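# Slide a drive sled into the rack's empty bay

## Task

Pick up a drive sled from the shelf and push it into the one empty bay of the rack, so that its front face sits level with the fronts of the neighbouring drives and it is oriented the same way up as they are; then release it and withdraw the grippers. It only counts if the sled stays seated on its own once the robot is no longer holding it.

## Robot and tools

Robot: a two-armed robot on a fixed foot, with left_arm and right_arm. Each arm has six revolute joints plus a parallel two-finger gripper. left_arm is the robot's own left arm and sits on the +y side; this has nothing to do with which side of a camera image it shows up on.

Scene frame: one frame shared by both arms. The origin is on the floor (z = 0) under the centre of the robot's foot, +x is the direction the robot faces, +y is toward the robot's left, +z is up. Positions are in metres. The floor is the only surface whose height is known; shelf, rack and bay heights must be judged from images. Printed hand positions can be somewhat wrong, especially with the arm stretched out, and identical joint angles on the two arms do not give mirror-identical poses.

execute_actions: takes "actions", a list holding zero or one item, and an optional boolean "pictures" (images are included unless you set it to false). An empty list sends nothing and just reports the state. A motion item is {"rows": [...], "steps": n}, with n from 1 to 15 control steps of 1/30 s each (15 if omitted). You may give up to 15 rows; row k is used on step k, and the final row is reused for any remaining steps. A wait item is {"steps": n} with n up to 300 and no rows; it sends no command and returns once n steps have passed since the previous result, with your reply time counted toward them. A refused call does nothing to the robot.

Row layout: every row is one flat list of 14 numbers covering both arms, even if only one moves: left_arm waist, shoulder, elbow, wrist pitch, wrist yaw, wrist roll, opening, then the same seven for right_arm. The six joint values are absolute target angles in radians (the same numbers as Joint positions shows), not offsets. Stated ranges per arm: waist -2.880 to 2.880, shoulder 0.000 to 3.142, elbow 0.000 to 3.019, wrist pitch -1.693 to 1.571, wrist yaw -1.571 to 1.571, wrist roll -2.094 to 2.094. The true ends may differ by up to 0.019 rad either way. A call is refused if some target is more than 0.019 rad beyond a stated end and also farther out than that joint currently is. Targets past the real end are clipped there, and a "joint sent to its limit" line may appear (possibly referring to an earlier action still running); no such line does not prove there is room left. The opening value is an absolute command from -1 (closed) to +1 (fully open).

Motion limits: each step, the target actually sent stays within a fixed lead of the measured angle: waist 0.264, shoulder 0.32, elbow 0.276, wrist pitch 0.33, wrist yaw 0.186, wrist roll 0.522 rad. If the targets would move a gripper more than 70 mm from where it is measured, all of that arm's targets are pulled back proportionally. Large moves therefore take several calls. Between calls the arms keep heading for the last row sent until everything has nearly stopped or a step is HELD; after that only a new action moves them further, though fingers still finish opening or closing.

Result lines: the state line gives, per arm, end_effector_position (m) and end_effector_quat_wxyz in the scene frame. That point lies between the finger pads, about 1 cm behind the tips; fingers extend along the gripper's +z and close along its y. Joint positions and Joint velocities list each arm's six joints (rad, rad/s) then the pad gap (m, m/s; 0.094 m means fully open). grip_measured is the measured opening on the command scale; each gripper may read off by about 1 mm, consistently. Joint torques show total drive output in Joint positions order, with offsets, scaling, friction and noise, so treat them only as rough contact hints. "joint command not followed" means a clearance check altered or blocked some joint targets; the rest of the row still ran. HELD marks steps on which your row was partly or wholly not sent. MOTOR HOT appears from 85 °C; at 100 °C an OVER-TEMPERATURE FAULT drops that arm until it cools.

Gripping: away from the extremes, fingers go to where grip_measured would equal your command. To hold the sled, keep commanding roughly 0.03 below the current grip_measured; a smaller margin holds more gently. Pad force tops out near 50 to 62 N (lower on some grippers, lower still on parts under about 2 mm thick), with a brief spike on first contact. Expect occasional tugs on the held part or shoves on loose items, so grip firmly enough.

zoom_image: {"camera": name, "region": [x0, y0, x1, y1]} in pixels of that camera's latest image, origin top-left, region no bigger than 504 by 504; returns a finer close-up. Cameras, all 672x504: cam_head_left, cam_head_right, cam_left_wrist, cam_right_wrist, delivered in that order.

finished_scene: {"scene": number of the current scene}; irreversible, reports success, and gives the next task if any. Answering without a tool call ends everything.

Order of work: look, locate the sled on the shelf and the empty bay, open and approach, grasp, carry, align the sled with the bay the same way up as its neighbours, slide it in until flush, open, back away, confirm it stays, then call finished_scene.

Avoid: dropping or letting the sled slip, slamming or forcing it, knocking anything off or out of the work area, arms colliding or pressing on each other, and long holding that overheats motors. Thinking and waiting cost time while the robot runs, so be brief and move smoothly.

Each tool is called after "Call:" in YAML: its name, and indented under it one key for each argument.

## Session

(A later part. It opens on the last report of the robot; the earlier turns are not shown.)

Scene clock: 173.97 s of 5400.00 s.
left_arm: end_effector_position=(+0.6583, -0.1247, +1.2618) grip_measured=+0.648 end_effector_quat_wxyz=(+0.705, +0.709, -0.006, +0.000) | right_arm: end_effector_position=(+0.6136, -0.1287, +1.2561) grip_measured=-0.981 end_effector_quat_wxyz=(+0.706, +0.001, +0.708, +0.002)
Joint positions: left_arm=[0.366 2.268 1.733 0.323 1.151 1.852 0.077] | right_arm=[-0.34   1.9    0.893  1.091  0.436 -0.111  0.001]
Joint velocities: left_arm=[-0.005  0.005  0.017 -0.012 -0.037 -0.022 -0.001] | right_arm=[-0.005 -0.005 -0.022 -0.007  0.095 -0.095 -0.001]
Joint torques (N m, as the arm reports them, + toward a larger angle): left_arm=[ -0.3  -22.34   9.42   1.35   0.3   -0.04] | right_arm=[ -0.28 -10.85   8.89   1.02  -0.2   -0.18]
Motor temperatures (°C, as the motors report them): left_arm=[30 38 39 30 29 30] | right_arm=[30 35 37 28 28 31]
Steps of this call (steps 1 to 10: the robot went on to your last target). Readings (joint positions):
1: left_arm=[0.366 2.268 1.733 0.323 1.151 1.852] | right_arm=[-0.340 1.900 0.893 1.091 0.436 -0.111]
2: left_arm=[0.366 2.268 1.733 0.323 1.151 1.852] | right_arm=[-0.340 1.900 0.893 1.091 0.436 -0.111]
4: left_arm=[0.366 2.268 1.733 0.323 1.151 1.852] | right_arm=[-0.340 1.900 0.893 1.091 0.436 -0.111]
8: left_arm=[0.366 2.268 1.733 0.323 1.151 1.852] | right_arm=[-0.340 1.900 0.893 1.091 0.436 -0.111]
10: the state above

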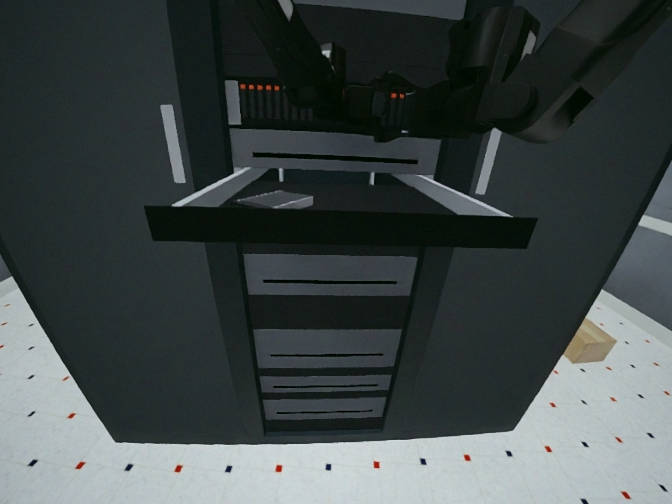

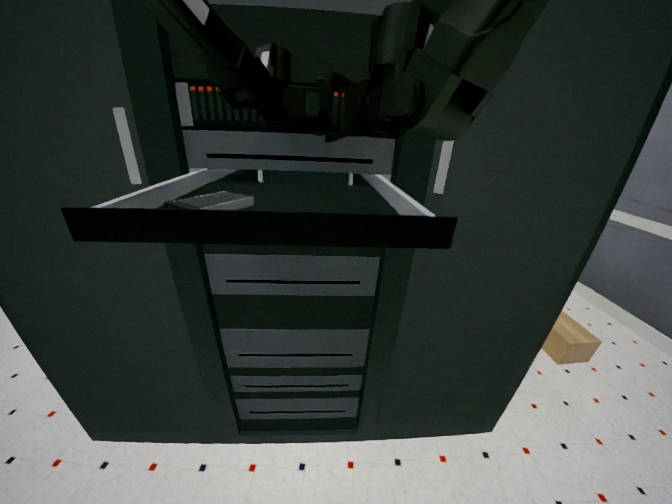

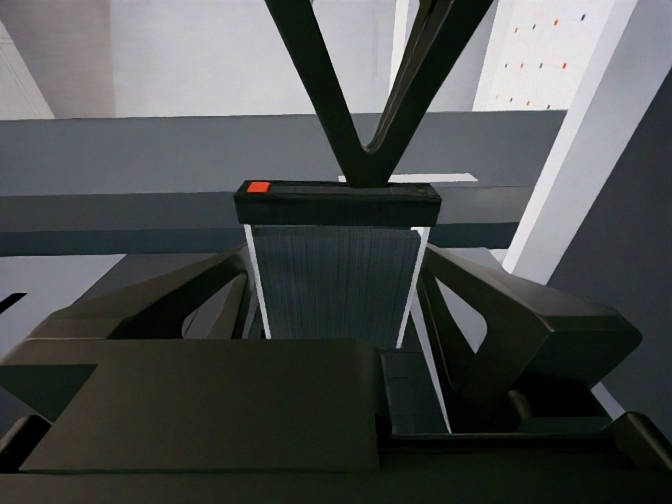

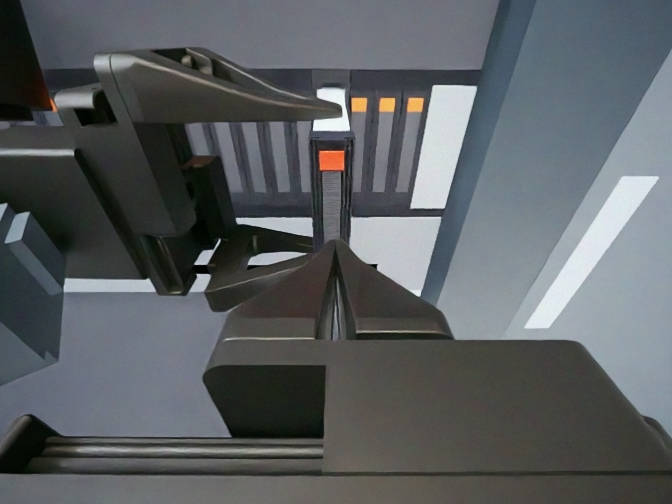

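Call:
execute_actions:
  actions:
    - {"rows": [[0.372,2.267,1.755,0.315,1.150,1.864,0.65,-0.356,1.917,0.938,1.076,0.433,-0.12,-1.0],[0.372,2.267,1.755,0.315,1.150,1.864,0.65,-0.356,1.917,0.942,1.076,0.433,-0.12,-1.0],[0.372,2.267,1.755,0.315,1.150,1.864,0.65,-0.356,1.918,0.946,1.075,0.432,-0.12,-1.0],[0.372,2.267,1.755,0.315,1.150,1.864,0.65,-0.357,1.919,0.950,1.074,0.432,-0.12,-1.0],[0.372,2.267,1.755,0.315,1.150,1.864,0.65,-0.357,1.920,0.953,1.073,0.431,-0.12,-1.0],[0.372,2.267,1.755,0.315,1.150,1.864,0.65,-0.358,1.921,0.956,1.072,0.431,-0.12,-1.0],[0.372,2.267,1.755,0.315,1.150,1.864,0.65,-0.358,1.922,0.959,1.071,0.430,-0.12,-1.0],[0.372,2.267,1.755,0.315,1.150,1.864,0.65,-0.359,1.923,0.962,1.070,0.430,-0.12,-1.0],[0.372,2.267,1.755,0.315,1.150,1.864,0.65,-0.359,1.924,0.965,1.069,0.429,-0.12,-1.0],[0.372,2.267,1.755,0.315,1.150,1.864,0.65,-0.360,1.925,0.967,1.068,0.429,-0.12,-1.0]], "steps": 15}

Scene clock: 175.90 s of 5400.00 s.
left_arm: end_effector_position=(+0.6583, -0.1247, +1.2617) grip_measured=+0.648 end_effector_quat_wxyz=(+0.705, +0.709, -0.006, +0.000) | right_arm: end_effector_position=(+0.6228, -0.1250, +1.2637) grip_measured=-0.981 end_effector_quat_wxyz=(+0.712, +0.003, +0.703, +0.005)
Joint positions: left_arm=[0.366 2.268 1.733 0.323 1.15  1.852 0.077] | right_arm=[-0.34   1.905  0.923  1.083  0.432 -0.111  0.001]
Joint velocities: left_arm=[-0.005 -0.005 -0.002  0.002 -0.022  0.007 -0.   ] | right_arm=[-0.005  0.005 -0.002  0.007 -0.022 -0.007  0.   ]
Joint torques (N m, as the arm reports them, + toward a larger angle): left_arm=[ -0.95 -21.99   9.44   1.31   0.3   -0.07] | right_arm=[ -0.53 -10.87   9.23   0.99  -0.21  -0.17]
Motor temperatures (°C, as the motors report them): left_arm=[30 38 39 30 29 30] | right_arm=[30 35 37 28 28 31]
Steps of this call (steps 1 to 15: the robot went on to your last target; steps 16 to 43: nothing new was sent; steps 44 to 58: all 15 steps of this action). Readings (joint positions):
44: left_arm=[0.366 2.268 1.733 0.323 1.151 1.852] | right_arm=[-0.340 1.900 0.893 1.091 0.436 -0.111]
45: left_arm=[0.366 2.268 1.733 0.323 1.151 1.852] | right_arm=[-0.340 1.900 0.893 1.091 0.436 -0.111]
47: left_arm=[0.366 2.268 1.733 0.323 1.151 1.852] | right_arm=[-0.340 1.900 0.896 1.090 0.436 -0.111]
51: left_arm=[0.366 2.268 1.733 0.323 1.151 1.852] | right_arm=[-0.340 1.902 0.908 1.086 0.434 -0.111]
58: the state above

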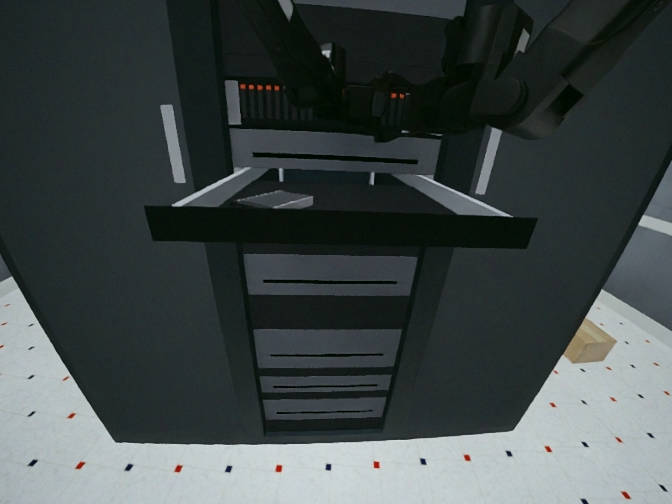

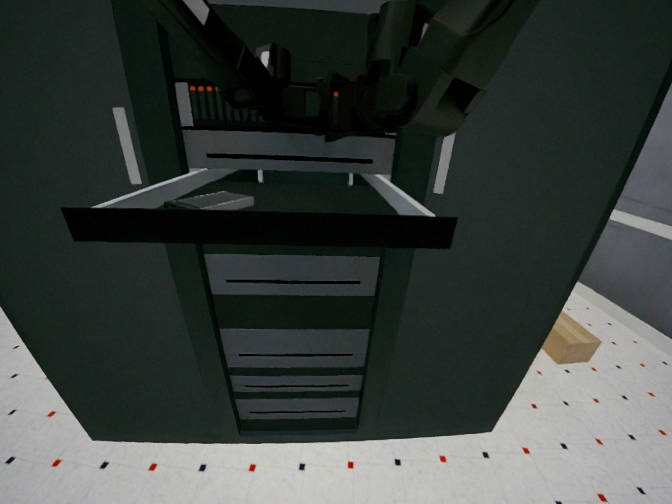

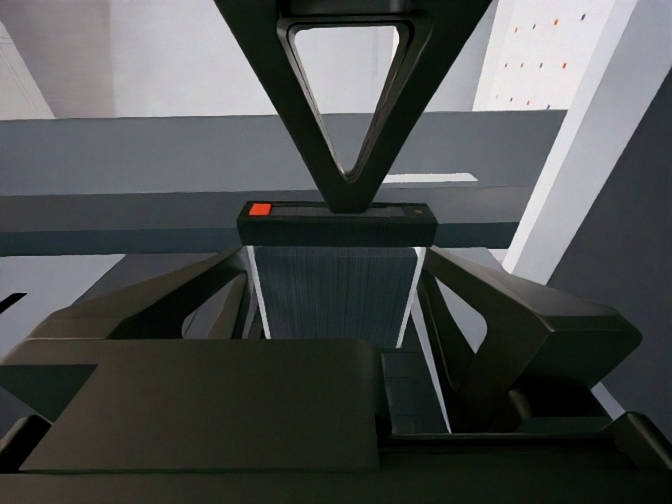

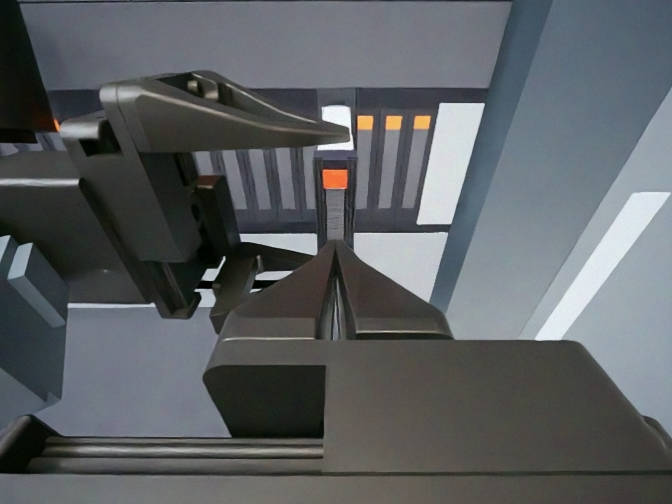

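Call:
execute_actions:
  actions:
    - {"rows": [[0.372,2.267,1.755,0.315,1.150,1.864,0.72,-0.360,1.925,0.967,1.068,0.429,-0.12,-1.0],[0.372,2.267,1.755,0.315,1.150,1.864,0.80,-0.360,1.925,0.967,1.068,0.429,-0.12,-1.0],[0.372,2.267,1.755,0.315,1.150,1.864,0.88,-0.360,1.925,0.967,1.068,0.429,-0.12,-1.0],[0.372,2.267,1.755,0.315,1.150,1.864,0.95,-0.360,1.925,0.967,1.068,0.429,-0.12,-1.0],[0.372,2.267,1.755,0.315,1.150,1.864,1.0,-0.360,1.925,0.967,1.068,0.429,-0.12,-1.0],[0.372,2.267,1.755,0.315,1.150,1.864,1.0,-0.360,1.925,0.967,1.068,0.429,-0.12,-1.0],[0.372,2.267,1.755,0.315,1.150,1.864,1.0,-0.360,1.925,0.967,1.068,0.429,-0.12,-1.0],[0.372,2.267,1.755,0.315,1.150,1.864,1.0,-0.360,1.925,0.967,1.068,0.429,-0.12,-1.0],[0.38,2.258,1.725,0.345,1.160,1.864,1.0,-0.360,1.925,0.967,1.068,0.429,-0.12,-1.0],[0.39,2.247,1.70,0.36,1.170,1.864,1.0,-0.360,1.925,0.967,1.068,0.429,-0.12,-1.0],[0.40,2.236,1.675,0.375,1.180,1.864,1.0,-0.360,1.925,0.967,1.068,0.429,-0.12,-1.0],[0.41,2.225,1.65,0.39,1.190,1.864,1.0,-0.360,1.925,0.967,1.068,0.429,-0.12,-1.0],[0.42,2.214,1.625,0.405,1.20,1.864,1.0,-0.360,1.925,0.967,1.068,0.429,-0.12,-1.0],[0.43,2.202,1.60,0.42,1.21,1.864,1.0,-0.360,1.925,0.967,1.068,0.429,-0.12,-1.0],[0.44,2.19,1.583,0.44,1.22,1.864,1.0,-0.360,1.925,0.967,1.068,0.429,-0.12,-1.0]], "steps": 15}
  pictures: false

Call:
execute_actions:
  actions:
    - {"steps": 10}

Scene clock: 178.97 s of 5400.00 s.
left_arm: end_effector_position=(+0.6357, -0.1012, +1.2455) grip_measured=+1.000 end_effector_quat_wxyz=(+0.707, +0.707, -0.010, -0.017) | right_arm: end_effector_position=(+0.6228, -0.1236, +1.2609) grip_measured=-0.981 end_effector_quat_wxyz=(+0.709, -0.001, +0.705, +0.007)
Joint positions: left_arm=[0.39  2.235 1.623 0.383 1.204 1.852 0.094] | right_arm=[-0.34   1.908  0.923  1.078  0.426 -0.111  0.001]
Joint velocities: left_arm=[ 0.22  -0.278 -0.686  0.432  0.3   -0.007  0.   ] | right_arm=[-0.015  0.083 -0.012 -0.017 -0.051 -0.081 -0.001]
Joint torques (N m, as the arm reports them, + toward a larger angle): left_arm=[  1.03 -23.35   7.52   2.56   0.47  -0.05] | right_arm=[ -0.69 -11.31   9.24   1.16   0.09  -0.17]
Motor temperatures (°C, as the motors report them): left_arm=[30 38 39 30 29 30] | right_arm=[30 35 37 28 28 31]
Steps of this call (steps 1 to 15: the robot went on to your last target; steps 16 to 77: nothing new was sent; steps 78 to 92: all 15 steps of this action). Readings (joint positions):
78: left_arm=[0.366 2.268 1.733 0.323 1.150 1.852] | right_arm=[-0.340 1.905 0.923 1.083 0.432 -0.111]
79: left_arm=[0.366 2.268 1.733 0.323 1.150 1.852] | right_arm=[-0.340 1.905 0.923 1.083 0.432 -0.111]
81: left_arm=[0.366 2.268 1.733 0.323 1.150 1.852] | right_arm=[-0.340 1.905 0.923 1.083 0.432 -0.111]
85: left_arm=[0.366 2.268 1.733 0.323 1.150 1.852] | right_arm=[-0.340 1.905 0.923 1.083 0.432 -0.111]
92: the state above

Scene clock: 179.30 s of 5400.00 s.
left_arm: end_effector_position=(+0.6490, -0.0560, +1.2368) grip_measured=+1.000 end_effector_quat_wxyz=(+0.707, +0.707, +0.011, -0.001) | right_arm: end_effector_position=(+0.6228, -0.1236, +1.2606) grip_measured=-0.981 end_effector_quat_wxyz=(+0.709, -0.001, +0.705, +0.006)
Joint positions: left_arm=[0.454 2.217 1.574 0.411 1.217 1.852 0.094] | right_arm=[-0.34   1.909  0.923  1.078  0.426 -0.111  0.001]
Joint velocities: left_arm=[-0.015 -0.005 -0.007  0.002  0.007  0.095  0.   ] | right_arm=[-0.005 -0.005  0.007 -0.002  0.022 -0.066 -0.001]
Joint torques (N m, as the arm reports them, + toward a larger angle): left_arm=[ -1.94 -22.77   7.84   2.53   0.5   -0.05] | right_arm=[ -0.75 -10.88   9.28   1.16   0.05  -0.17]
Motor temperatures (°C, as the motors report them): left_arm=[30 38 39 30 29 30] | right_arm=[30 35 37 28 28 31]
Steps of this call (steps 1 to 10: the robot went on to your last target). Readings (joint positions):
1: left_arm=[0.398 2.227 1.601 0.395 1.213 1.852] | right_arm=[-0.340 1.909 0.923 1.078 0.426 -0.111]
2: left_arm=[0.407 2.221 1.586 0.401 1.216 1.852] | right_arm=[-0.340 1.909 0.923 1.078 0.426 -0.111]
4: left_arm=[0.427 2.218 1.575 0.406 1.217 1.852] | right_arm=[-0.340 1.909 0.923 1.078 0.426 -0.111]
8: left_arm=[0.452 2.218 1.574 0.410 1.217 1.852] | right_arm=[-0.340 1.909 0.923 1.078 0.426 -0.111]
10: the state above

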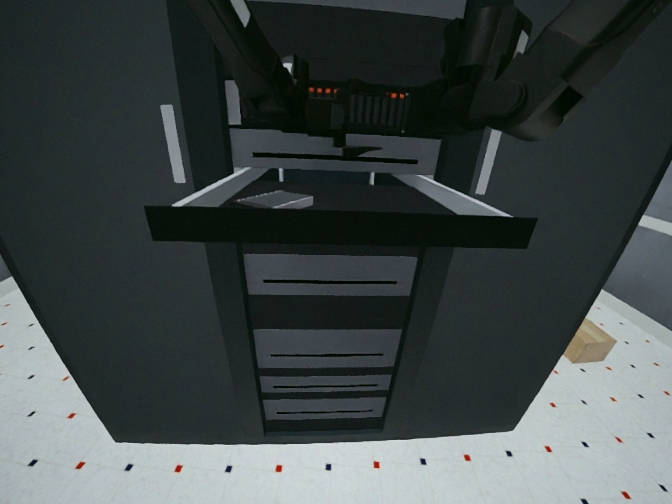

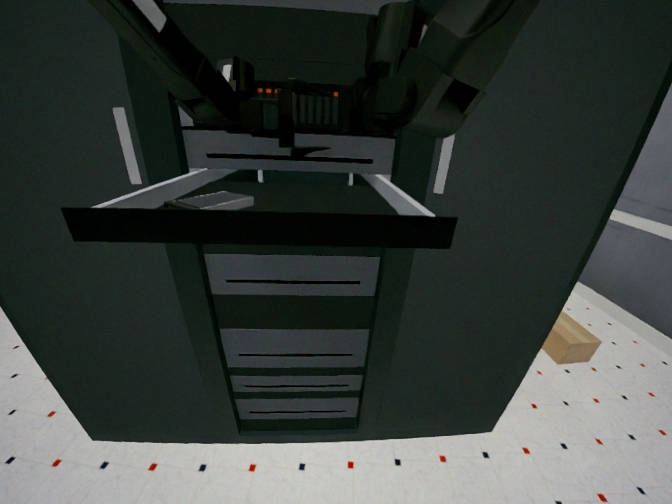

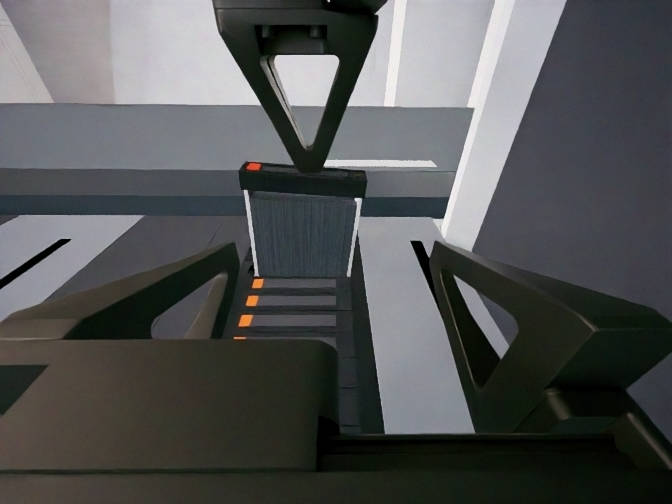

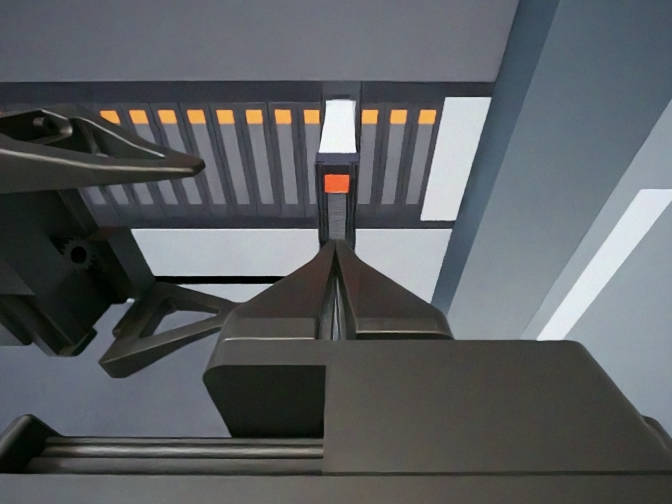

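Call:
execute_actions:
  actions:
    - {"rows": [[0.445,2.18,1.57,0.445,1.225,1.864,1.0,-0.363,1.927,0.971,1.066,0.428,-0.12,-1.0],[0.45,2.17,1.555,0.45,1.23,1.864,1.0,-0.366,1.929,0.975,1.064,0.427,-0.12,-1.0],[0.455,2.16,1.54,0.456,1.235,1.864,1.0,-0.369,1.931,0.979,1.062,0.426,-0.12,-1.0],[0.46,2.15,1.525,0.462,1.24,1.864,1.0,-0.371,1.933,0.983,1.059,0.424,-0.12,-1.0],[0.465,2.14,1.51,0.468,1.245,1.864,1.0,-0.373,1.935,0.987,1.057,0.423,-0.12,-1.0],[0.47,2.13,1.495,0.474,1.25,1.864,1.0,-0.375,1.937,0.991,1.055,0.422,-0.12,-1.0],[0.475,2.12,1.48,0.48,1.255,1.864,1.0,-0.376,1.939,0.995,1.052,0.420,-0.12,-1.0],[0.48,2.11,1.47,0.486,1.26,1.864,1.0,-0.377,1.941,0.999,1.050,0.419,-0.12,-1.0],[0.485,2.10,1.46,0.492,1.265,1.864,1.0,-0.378,1.944,1.004,1.047,0.417,-0.12,-1.0],[0.49,2.09,1.45,0.50,1.27,1.864,1.0,-0.379,1.946,1.008,1.045,0.416,-0.12,-1.0]], "steps": 15}

Scene clock: 181.53 s of 5400.00 s.
left_arm: end_effector_position=(+0.6216, -0.0244, +1.2639) grip_measured=+1.000 end_effector_quat_wxyz=(+0.715, +0.700, -0.005, +0.005) | right_arm: end_effector_position=(+0.6234, -0.1223, +1.2604) grip_measured=-0.981 end_effector_quat_wxyz=(+0.709, -0.003, +0.705, +0.008)
Joint positions: left_arm=[0.485 2.111 1.443 0.471 1.267 1.852 0.094] | right_arm=[-0.34   1.909  0.925  1.075  0.42  -0.111  0.001]
Joint velocities: left_arm=[ 0.103 -0.132  0.007  0.046 -0.037 -0.11   0.   ] | right_arm=[ 0.005 -0.005 -0.007 -0.012 -0.022 -0.022  0.   ]
Joint torques (N m, as the arm reports them, + toward a larger angle): left_arm=[ -0.64 -20.97   7.5    2.54   0.45  -0.02] | right_arm=[-2.34 -9.71 12.06  0.43 -0.23 -0.17]
Motor temperatures (°C, as the motors report them): left_arm=[30 38 39 30 29 30] | right_arm=[30 35 37 28 28 31]
Steps of this call (steps 1 to 30: the robot went on to your last target; steps 31 to 52: nothing new was sent; steps 53 to 67: all 15 steps of this action). Readings (joint positions):
53: left_arm=[0.449 2.217 1.573 0.412 1.218 1.852] | right_arm=[-0.340 1.909 0.923 1.078 0.426 -0.111]
54: left_arm=[0.449 2.215 1.569 0.415 1.221 1.852] | right_arm=[-0.340 1.909 0.923 1.078 0.426 -0.111]
56: left_arm=[0.449 2.203 1.547 0.423 1.230 1.852] | right_arm=[-0.340 1.909 0.923 1.078 0.426 -0.111]
60: left_arm=[0.454 2.163 1.484 0.444 1.251 1.852] | right_arm=[-0.340 1.909 0.924 1.077 0.423 -0.111]
67: the state above

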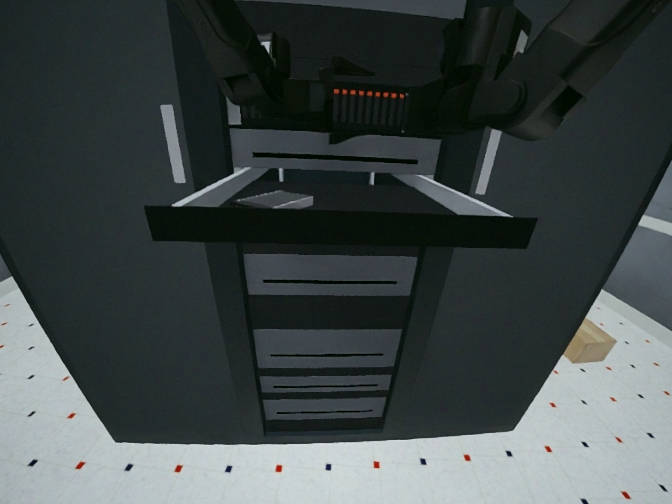

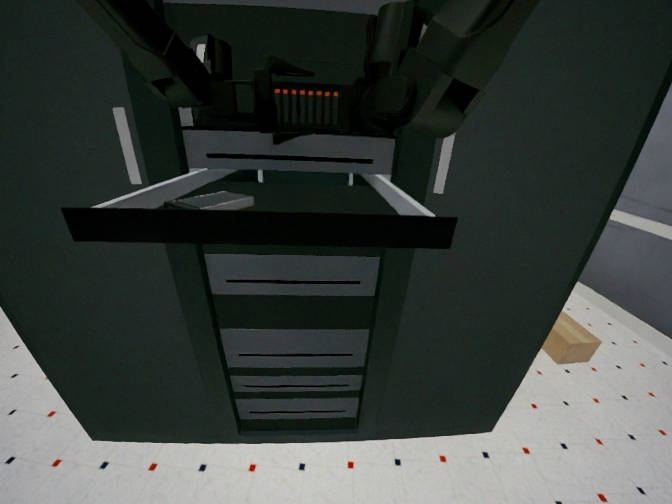

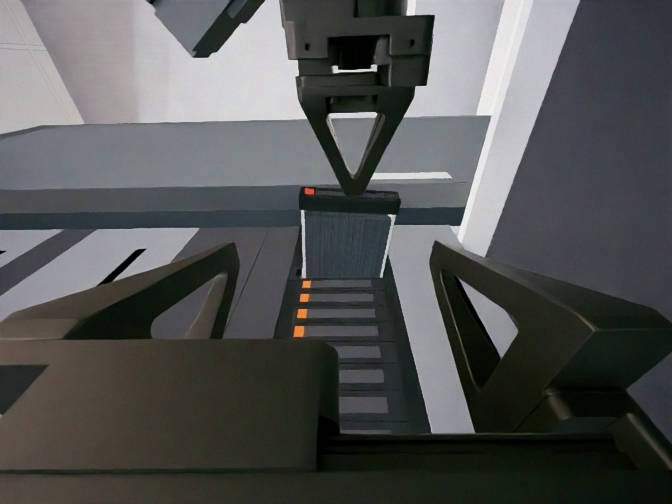

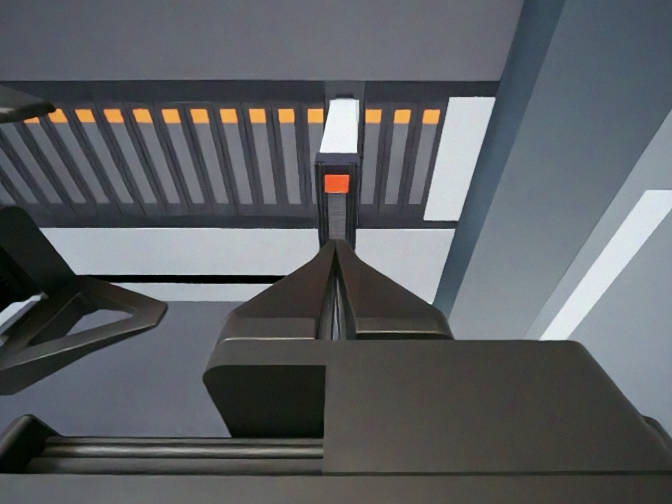

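Call:
execute_actions:
  actions:
    - {"rows": [[0.49,2.09,1.45,0.50,1.27,1.864,1.0,-0.365,1.93,0.97,1.07,0.42,-0.12,-1.0],[0.49,2.09,1.45,0.50,1.27,1.864,1.0,-0.352,1.915,0.94,1.09,0.425,-0.12,-1.0],[0.49,2.09,1.45,0.50,1.27,1.864,1.0,-0.342,1.905,0.92,1.10,0.43,-0.12,-1.0],[0.49,2.09,1.45,0.50,1.27,1.864,1.0,-0.338,1.90,0.91,1.108,0.435,-0.12,-1.0],[0.49,2.09,1.45,0.50,1.27,1.864,1.0,-0.334,1.896,0.90,1.115,0.44,-0.12,-1.0],[0.49,2.09,1.45,0.50,1.27,1.864,1.0,-0.330,1.892,0.89,1.122,0.445,-0.12,-1.0],[0.49,2.09,1.45,0.50,1.27,1.864,1.0,-0.326,1.888,0.88,1.13,0.45,-0.12,-0.9],[0.49,2.09,1.45,0.50,1.27,1.864,1.0,-0.322,1.884,0.872,1.136,0.454,-0.12,-0.8],[0.49,2.09,1.45,0.50,1.27,1.864,1.0,-0.318,1.880,0.865,1.141,0.457,-0.12,-0.65],[0.49,2.09,1.45,0.50,1.27,1.864,1.0,-0.314,1.877,0.86,1.145,0.46,-0.12,-0.5],[0.49,2.09,1.45,0.50,1.27,1.864,1.0,-0.314,1.877,0.86,1.145,0.46,-0.12,-0.4]], "steps": 15}
  pictures: false

Call:
execute_actions:
  actions:
    - {"steps": 10}

Scene clock: 186.57 s of 5400.00 s.
left_arm: end_effector_position=(+0.6246, -0.0193, +1.2675) grip_measured=+1.000 end_effector_quat_wxyz=(+0.715, +0.699, -0.005, +0.010) | right_arm: end_effector_position=(+0.6036, -0.1319, +1.2523) grip_measured=-0.403 end_effector_quat_wxyz=(+0.706, +0.006, +0.708, -0.002)
Joint positions: left_arm=[0.492 2.105 1.443 0.473 1.267 1.852 0.094] | right_arm=[-0.333  1.897  0.864  1.118  0.457 -0.111  0.028]
Joint velocities: left_arm=[-0.005 -0.024 -0.022  0.002  0.051 -0.022  0.   ] | right_arm=[ 0.034 -0.015 -0.002 -0.002  0.051  0.066  0.001]
Joint torques (N m, as the arm reports them, + toward a larger angle): left_arm=[ -0.93 -20.78   7.61   2.65   0.46   0.01] | right_arm=[  2.5  -12.73   5.43   2.66   0.05  -0.17]
Motor temperatures (°C, as the motors report them): left_arm=[30 38 39 30 29 30] | right_arm=[30 35 38 28 29 31]
Steps of this call (steps 1 to 15: the robot went on to your last target; steps 16 to 90: nothing new was sent; then 1.53 s passed at rest; steps 91 to 105: all 15 steps of this action). Readings (joint positions):
91: left_arm=[0.492 2.105 1.443 0.473 1.267 1.852] | right_arm=[-0.340 1.909 0.925 1.075 0.420 -0.111]
92: left_arm=[0.492 2.105 1.443 0.473 1.267 1.852] | right_arm=[-0.340 1.909 0.925 1.076 0.421 -0.111]
94: left_arm=[0.492 2.105 1.443 0.473 1.267 1.852] | right_arm=[-0.340 1.909 0.921 1.081 0.427 -0.111]
98: left_arm=[0.492 2.105 1.443 0.473 1.267 1.852] | right_arm=[-0.340 1.906 0.900 1.099 0.446 -0.111]
105: the state above

Scene clock: 186.90 s of 5400.00 s.
left_arm: end_effector_position=(+0.6246, -0.0193, +1.2675) grip_measured=+1.000 end_effector_quat_wxyz=(+0.715, +0.699, -0.005, +0.010) | right_arm: end_effector_position=(+0.6031, -0.1305, +1.2544) grip_measured=-0.403 end_effector_quat_wxyz=(+0.707, +0.006, +0.707, -0.001)
Joint positions: left_arm=[0.492 2.105 1.443 0.473 1.267 1.852 0.094] | right_arm=[-0.331  1.894  0.864  1.12   0.457 -0.111  0.028]
Joint velocities: left_arm=[ 0.005 -0.015  0.002 -0.007 -0.022  0.051  0.   ] | right_arm=[-0.015  0.024  0.007 -0.027  0.037 -0.022  0.001]
Joint torques (N m, as the arm reports them, + toward a larger angle): left_arm=[ -1.16 -20.79   7.55   2.48   0.44  -0.07] | right_arm=[  2.51 -12.66   5.44   2.64   0.06  -0.18]
Motor temperatures (°C, as the motors report them): left_arm=[30 38 39 30 29 30] | right_arm=[30 35 37 28 29 31]
Steps of this call (steps 1 to 10: the robot went on to your last target). Readings (joint positions):
1: left_arm=[0.492 2.105 1.443 0.473 1.267 1.852] | right_arm=[-0.332 1.897 0.864 1.119 0.457 -0.111]
2: left_arm=[0.492 2.105 1.443 0.473 1.267 1.852] | right_arm=[-0.331 1.896 0.864 1.119 0.457 -0.111]
4: left_arm=[0.492 2.105 1.443 0.473 1.267 1.852] | right_arm=[-0.331 1.895 0.864 1.120 0.457 -0.111]
8: left_arm=[0.492 2.105 1.443 0.473 1.267 1.852] | right_arm=[-0.331 1.894 0.864 1.120 0.457 -0.111]
10: the state above

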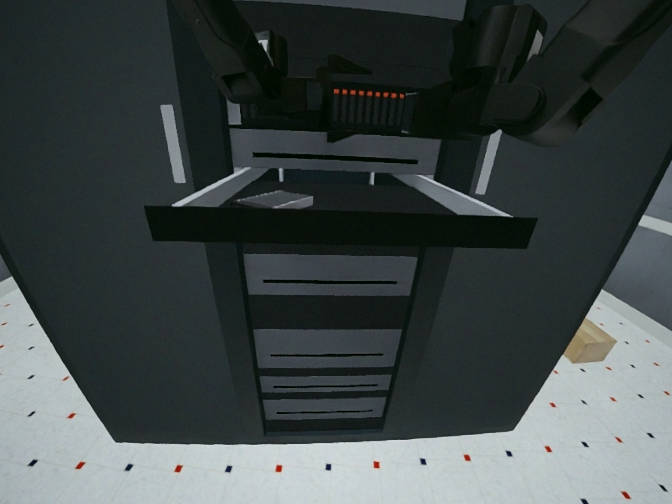

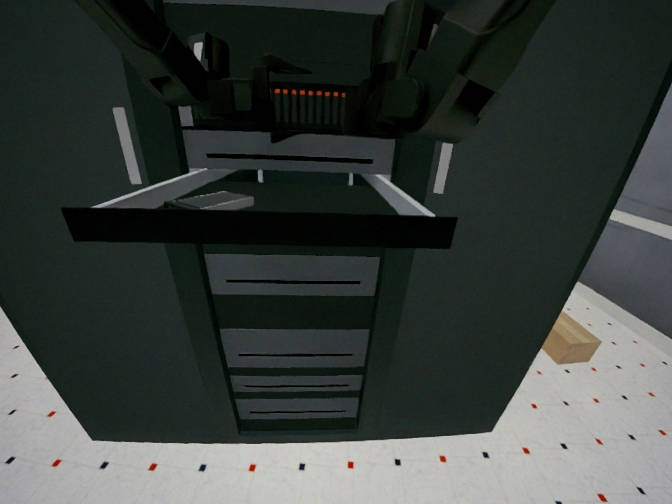

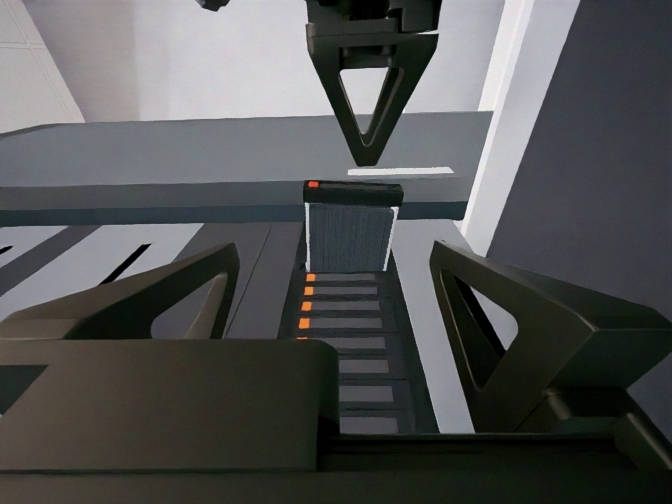

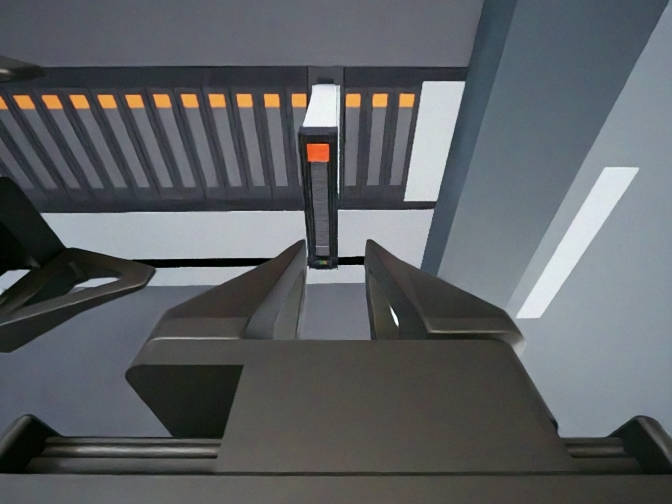

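Call:
execute_actions:
  actions:
    - {"rows": [[0.49,2.09,1.45,0.50,1.27,1.864,1.0,-0.32,1.89,0.885,1.13,0.458,-0.12,-0.4],[0.49,2.09,1.45,0.50,1.27,1.864,1.0,-0.326,1.90,0.90,1.118,0.456,-0.12,-0.4],[0.49,2.09,1.45,0.50,1.27,1.864,1.0,-0.332,1.906,0.91,1.108,0.454,-0.12,-0.4],[0.49,2.09,1.45,0.50,1.27,1.864,1.0,-0.338,1.910,0.918,1.102,0.452,-0.12,-0.4],[0.49,2.09,1.45,0.50,1.27,1.864,1.0,-0.342,1.912,0.925,1.097,0.450,-0.12,-0.4],[0.49,2.09,1.45,0.50,1.27,1.864,1.0,-0.344,1.914,0.931,1.092,0.448,-0.12,-0.4],[0.49,2.09,1.45,0.50,1.27,1.864,1.0,-0.346,1.916,0.937,1.088,0.446,-0.12,-0.4],[0.49,2.09,1.45,0.50,1.27,1.864,1.0,-0.347,1.918,0.942,1.084,0.444,-0.12,-0.4],[0.49,2.09,1.45,0.50,1.27,1.864,1.0,-0.348,1.919,0.947,1.080,0.442,-0.12,-0.4],[0.49,2.09,1.45,0.50,1.27,1.864,1.0,-0.349,1.92,0.951,1.076,0.441,-0.12,-0.4]], "steps": 15}

Scene clock: 189.60 s of 5400.00 s.
left_arm: end_effector_position=(+0.6246, -0.0193, +1.2675) grip_measured=+1.000 end_effector_quat_wxyz=(+0.715, +0.699, -0.005, +0.010) | right_arm: end_effector_position=(+0.6179, -0.1225, +1.2658) grip_measured=-0.403 end_effector_quat_wxyz=(+0.713, +0.005, +0.701, +0.005)
Joint positions: left_arm=[0.492 2.105 1.443 0.473 1.267 1.852 0.094] | right_arm=[-0.331  1.899  0.913  1.093  0.444 -0.111  0.028]
Joint velocities: left_arm=[-0.005 -0.024 -0.002 -0.007 -0.007  0.022  0.   ] | right_arm=[-0.015  0.005 -0.002 -0.007 -0.022 -0.051 -0.001]
Joint torques (N m, as the arm reports them, + toward a larger angle): left_arm=[ -0.97 -20.55   7.6    2.56   0.47  -0.05] | right_arm=[ -0.6  -10.92   8.78   0.98  -0.21  -0.17]
Motor temperatures (°C, as the motors report them): left_arm=[30 38 38 30 29 30] | right_arm=[30 35 37 28 29 31]
Steps of this call (steps 1 to 15: the robot went on to your last target; steps 16 to 66: nothing new was sent; steps 67 to 81: all 15 steps of this action). Readings (joint positions):
67: left_arm=[0.492 2.105 1.443 0.473 1.267 1.852] | right_arm=[-0.331 1.894 0.864 1.120 0.457 -0.111]
68: left_arm=[0.492 2.105 1.443 0.473 1.267 1.852] | right_arm=[-0.331 1.894 0.864 1.120 0.457 -0.111]
70: left_arm=[0.492 2.105 1.443 0.473 1.267 1.852] | right_arm=[-0.331 1.894 0.865 1.120 0.456 -0.111]
74: left_arm=[0.492 2.105 1.443 0.473 1.267 1.852] | right_arm=[-0.331 1.896 0.884 1.107 0.449 -0.111]
81: the state above

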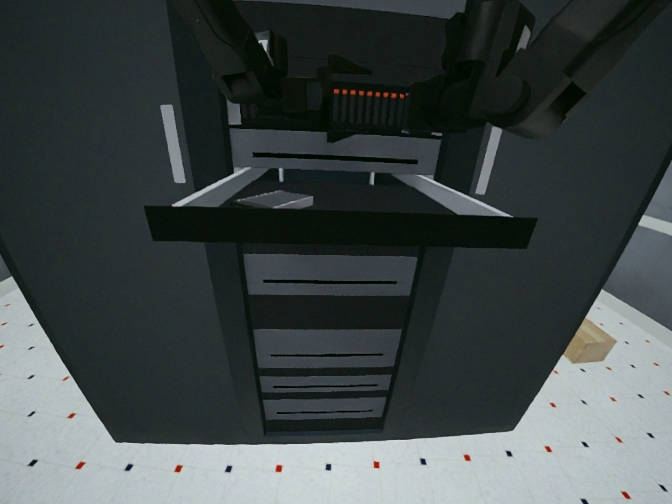

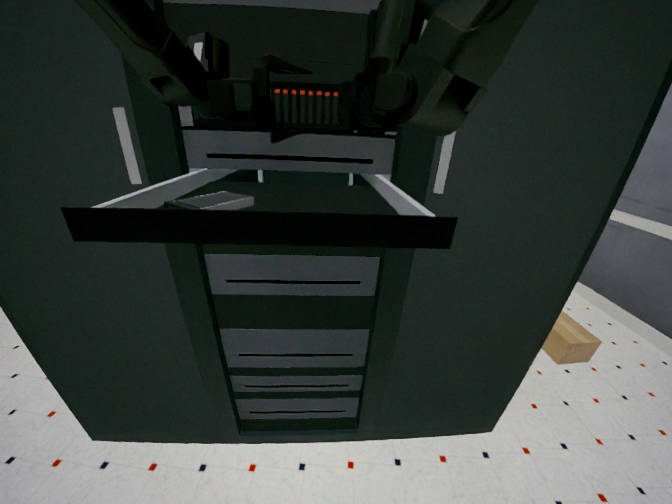

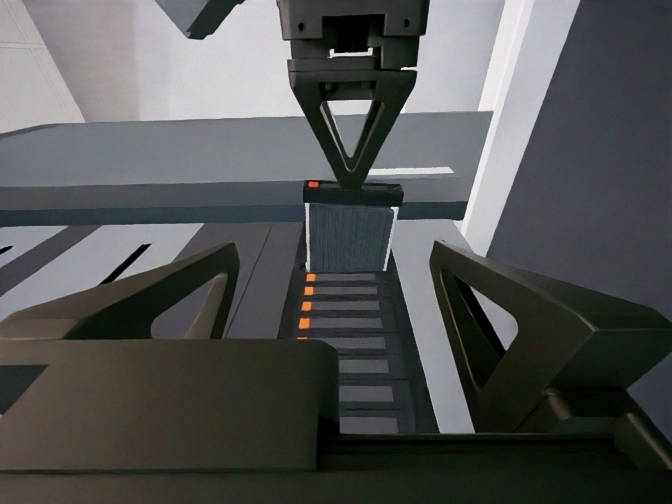

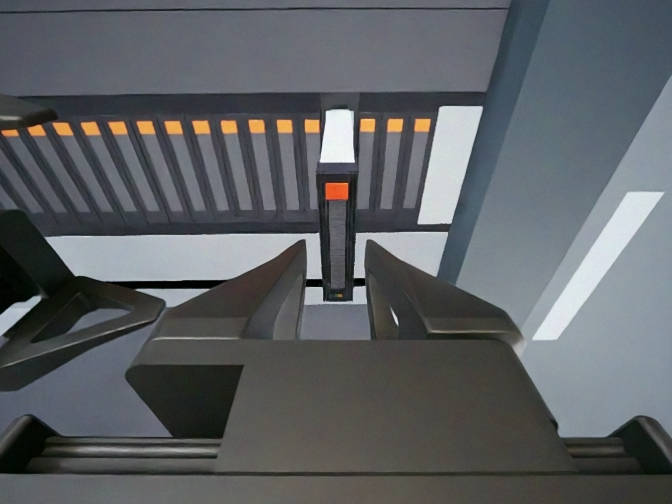

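Call:
execute_actions:
  actions:
    - {"rows": [[0.49,2.09,1.45,0.50,1.27,1.864,1.0,-0.353,1.923,0.955,1.073,0.4395,-0.12,-0.4],[0.49,2.09,1.45,0.50,1.27,1.864,1.0,-0.356,1.926,0.960,1.070,0.438,-0.12,-0.4],[0.49,2.09,1.45,0.50,1.27,1.864,1.0,-0.359,1.929,0.965,1.067,0.436,-0.12,-0.4],[0.49,2.09,1.45,0.50,1.27,1.864,1.0,-0.361,1.932,0.970,1.064,0.4345,-0.12,-0.4],[0.49,2.09,1.45,0.50,1.27,1.864,1.0,-0.363,1.935,0.976,1.061,0.433,-0.12,-0.4],[0.49,2.09,1.45,0.50,1.27,1.864,1.0,-0.365,1.938,0.981,1.058,0.431,-0.12,-0.4],[0.49,2.09,1.45,0.50,1.27,1.864,1.0,-0.366,1.941,0.987,1.054,0.4295,-0.12,-0.4],[0.49,2.09,1.45,0.50,1.27,1.864,1.0,-0.367,1.944,0.992,1.051,0.428,-0.12,-0.4],[0.49,2.09,1.45,0.50,1.27,1.864,1.0,-0.368,1.947,0.998,1.048,0.426,-0.12,-0.4],[0.49,2.09,1.45,0.50,1.27,1.864,1.0,-0.369,1.949,1.003,1.045,0.4245,-0.12,-0.4]], "steps": 15}

Scene clock: 191.53 s of 5400.00 s.
left_arm: end_effector_position=(+0.6246, -0.0193, +1.2675) grip_measured=+1.000 end_effector_quat_wxyz=(+0.715, +0.699, -0.005, +0.010) | right_arm: end_effector_position=(+0.6365, -0.1266, +1.2568) grip_measured=-0.403 end_effector_quat_wxyz=(+0.707, +0.003, +0.707, +0.000)
Joint positions: left_arm=[0.492 2.105 1.443 0.473 1.267 1.852 0.094] | right_arm=[-0.353  1.932  0.96   1.06   0.428 -0.111  0.028]
Joint velocities: left_arm=[-0.005 -0.015 -0.007  0.002  0.081  0.022  0.   ] | right_arm=[-0.005  0.015 -0.022 -0.007 -0.007  0.007 -0.001]
Joint torques (N m, as the arm reports them, + toward a larger angle): left_arm=[ -1.4  -20.71   7.58   2.68   0.43  -0.07] | right_arm=[ -0.21 -11.45   9.24   1.    -0.21  -0.17]
Motor temperatures (°C, as the motors report them): left_arm=[30 38 38 30 29 30] | right_arm=[30 35 37 28 29 31]
Steps of this call (steps 1 to 15: the robot went on to your last target; steps 16 to 43: nothing new was sent; steps 44 to 58: all 15 steps of this action). Readings (joint positions):
44: left_arm=[0.492 2.105 1.443 0.473 1.267 1.852] | right_arm=[-0.331 1.900 0.913 1.091 0.444 -0.111]
45: left_arm=[0.492 2.105 1.443 0.473 1.267 1.852] | right_arm=[-0.331 1.901 0.913 1.090 0.442 -0.111]
47: left_arm=[0.492 2.105 1.443 0.473 1.267 1.852] | right_arm=[-0.334 1.903 0.916 1.085 0.439 -0.111]
51: left_arm=[0.492 2.105 1.443 0.473 1.267 1.852] | right_arm=[-0.345 1.917 0.936 1.073 0.433 -0.111]
58: the state above

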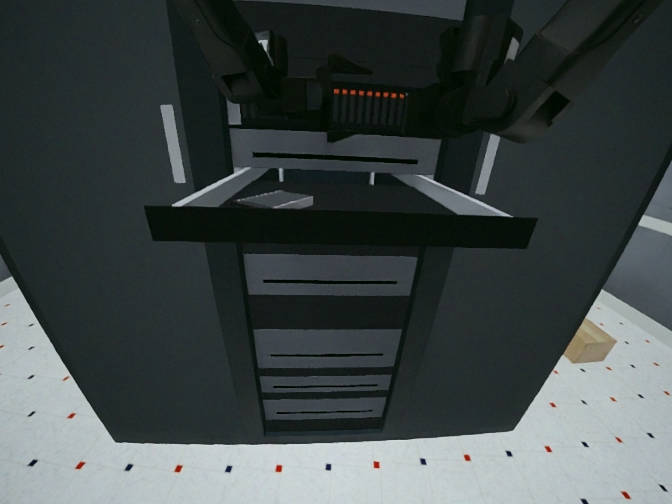

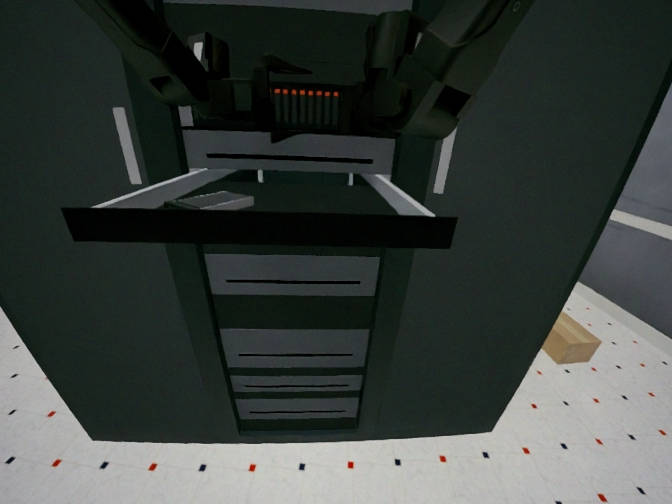

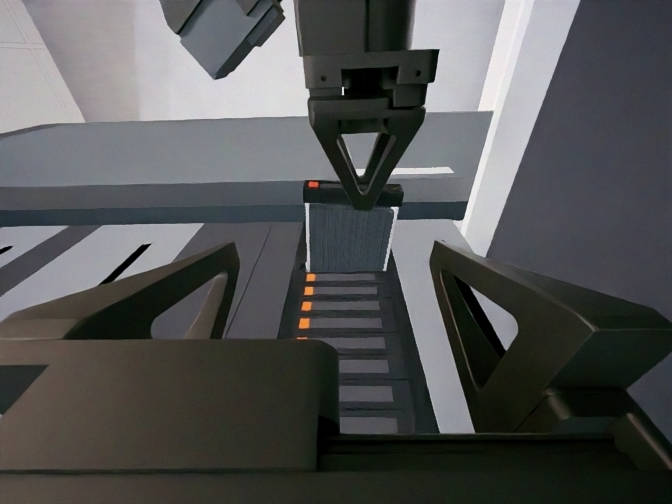

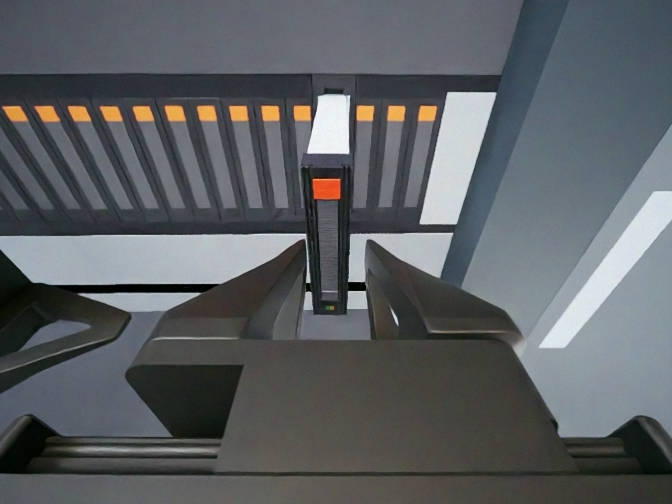

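Call:
execute_actions:
  actions:
    - {"rows": [[0.49,2.09,1.45,0.50,1.27,1.864,1.0,-0.369,1.949,1.003,1.045,0.4245,-0.12,-0.45],[0.49,2.09,1.45,0.50,1.27,1.864,1.0,-0.369,1.949,1.003,1.045,0.4245,-0.12,-0.50],[0.49,2.09,1.45,0.50,1.27,1.864,1.0,-0.369,1.949,1.003,1.045,0.4245,-0.12,-0.54],[0.49,2.09,1.45,0.50,1.27,1.864,1.0,-0.369,1.949,1.003,1.045,0.4245,-0.12,-0.58],[0.49,2.09,1.45,0.50,1.27,1.864,1.0,-0.369,1.949,1.003,1.045,0.4245,-0.12,-0.61],[0.49,2.09,1.45,0.50,1.27,1.864,1.0,-0.369,1.949,1.003,1.045,0.4245,-0.12,-0.64],[0.49,2.09,1.45,0.50,1.27,1.864,1.0,-0.369,1.949,1.003,1.045,0.4245,-0.12,-0.66],[0.49,2.09,1.45,0.50,1.27,1.864,1.0,-0.369,1.949,1.003,1.045,0.4245,-0.12,-0.68],[0.49,2.09,1.45,0.50,1.27,1.864,1.0,-0.369,1.949,1.003,1.045,0.4245,-0.12,-0.70]], "steps": 15}

Scene clock: 193.13 s of 5400.00 s.
left_arm: end_effector_position=(+0.6246, -0.0193, +1.2675) grip_measured=+1.000 end_effector_quat_wxyz=(+0.715, +0.699, -0.005, +0.010) | right_arm: end_effector_position=(+0.6365, -0.1261, +1.2569) grip_measured=-0.653 end_effector_quat_wxyz=(+0.708, +0.002, +0.707, +0.001)
Joint positions: left_arm=[0.492 2.105 1.443 0.473 1.267 1.852 0.094] | right_arm=[-0.353  1.932  0.96   1.06   0.425 -0.112  0.016]
Joint velocities: left_arm=[ 0.005 -0.015 -0.002 -0.017  0.037  0.022  0.   ] | right_arm=[ 0.005  0.005  0.002 -0.022  0.007 -0.066 -0.001]
Joint torques (N m, as the arm reports them, + toward a larger angle): left_arm=[ -1.24 -20.55   7.7    2.5    0.45  -0.03] | right_arm=[ -0.18 -11.41   9.22   1.    -0.09  -0.16]
Motor temperatures (°C, as the motors report them): left_arm=[30 38 38 30 29 30] | right_arm=[30 35 37 28 29 31]
Steps of this call (steps 1 to 15: the robot went on to your last target; steps 16 to 33: nothing new was sent; steps 34 to 48: all 15 steps of this action). Readings (joint positions):
34: left_arm=[0.492 2.105 1.443 0.473 1.267 1.852] | right_arm=[-0.353 1.932 0.960 1.060 0.428 -0.111]
35: left_arm=[0.492 2.105 1.443 0.473 1.267 1.852] | right_arm=[-0.353 1.932 0.960 1.060 0.428 -0.111]
37: left_arm=[0.492 2.105 1.443 0.473 1.267 1.852] | right_arm=[-0.353 1.932 0.960 1.060 0.427 -0.111]
41: left_arm=[0.492 2.105 1.443 0.473 1.267 1.852] | right_arm=[-0.353 1.932 0.960 1.060 0.425 -0.111]
48: the state above

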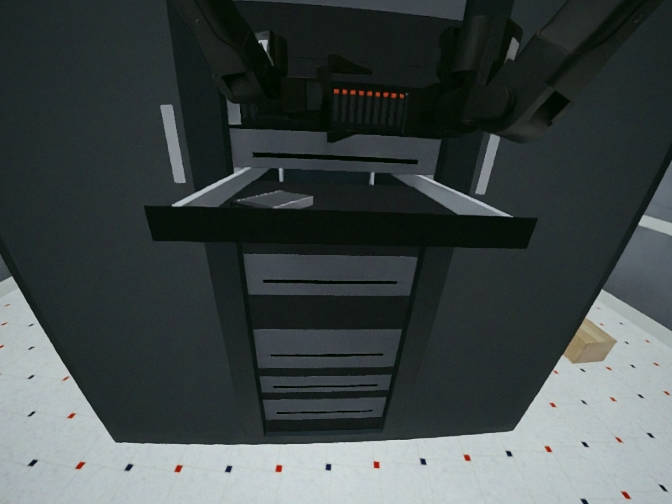

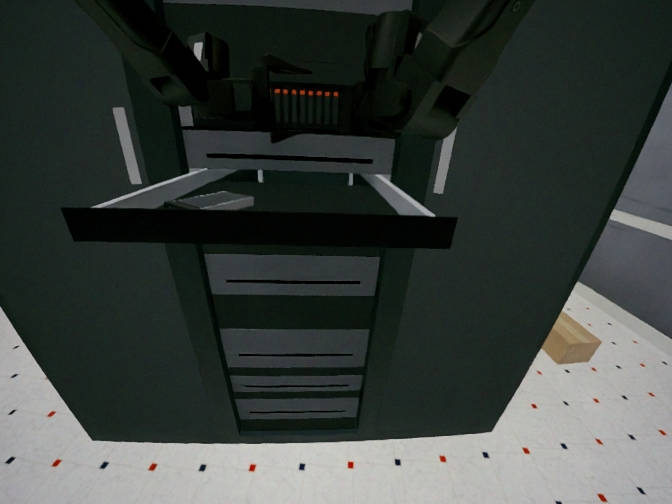

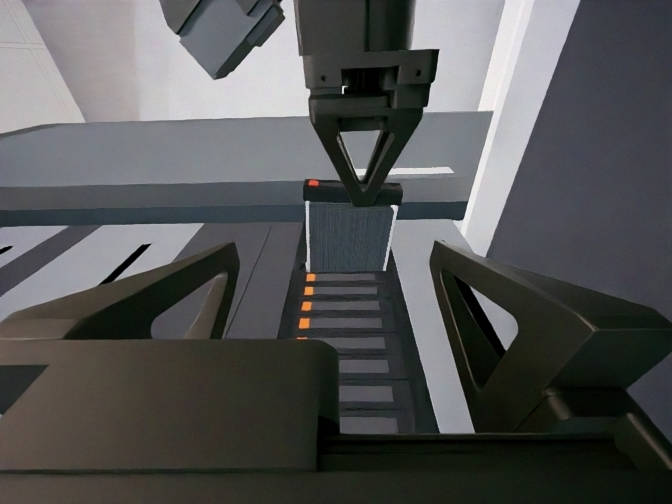

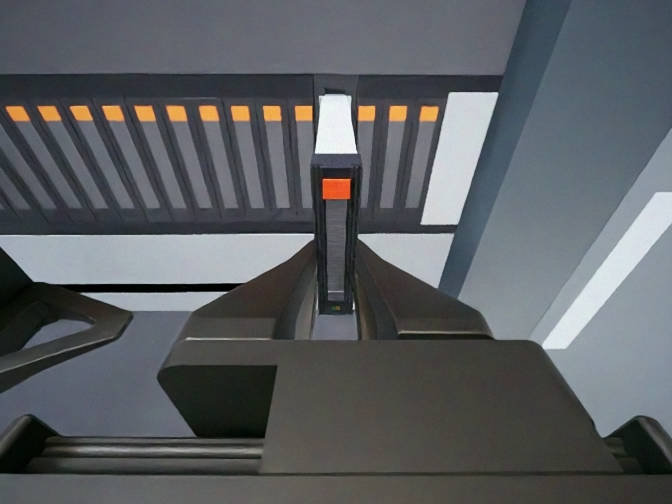

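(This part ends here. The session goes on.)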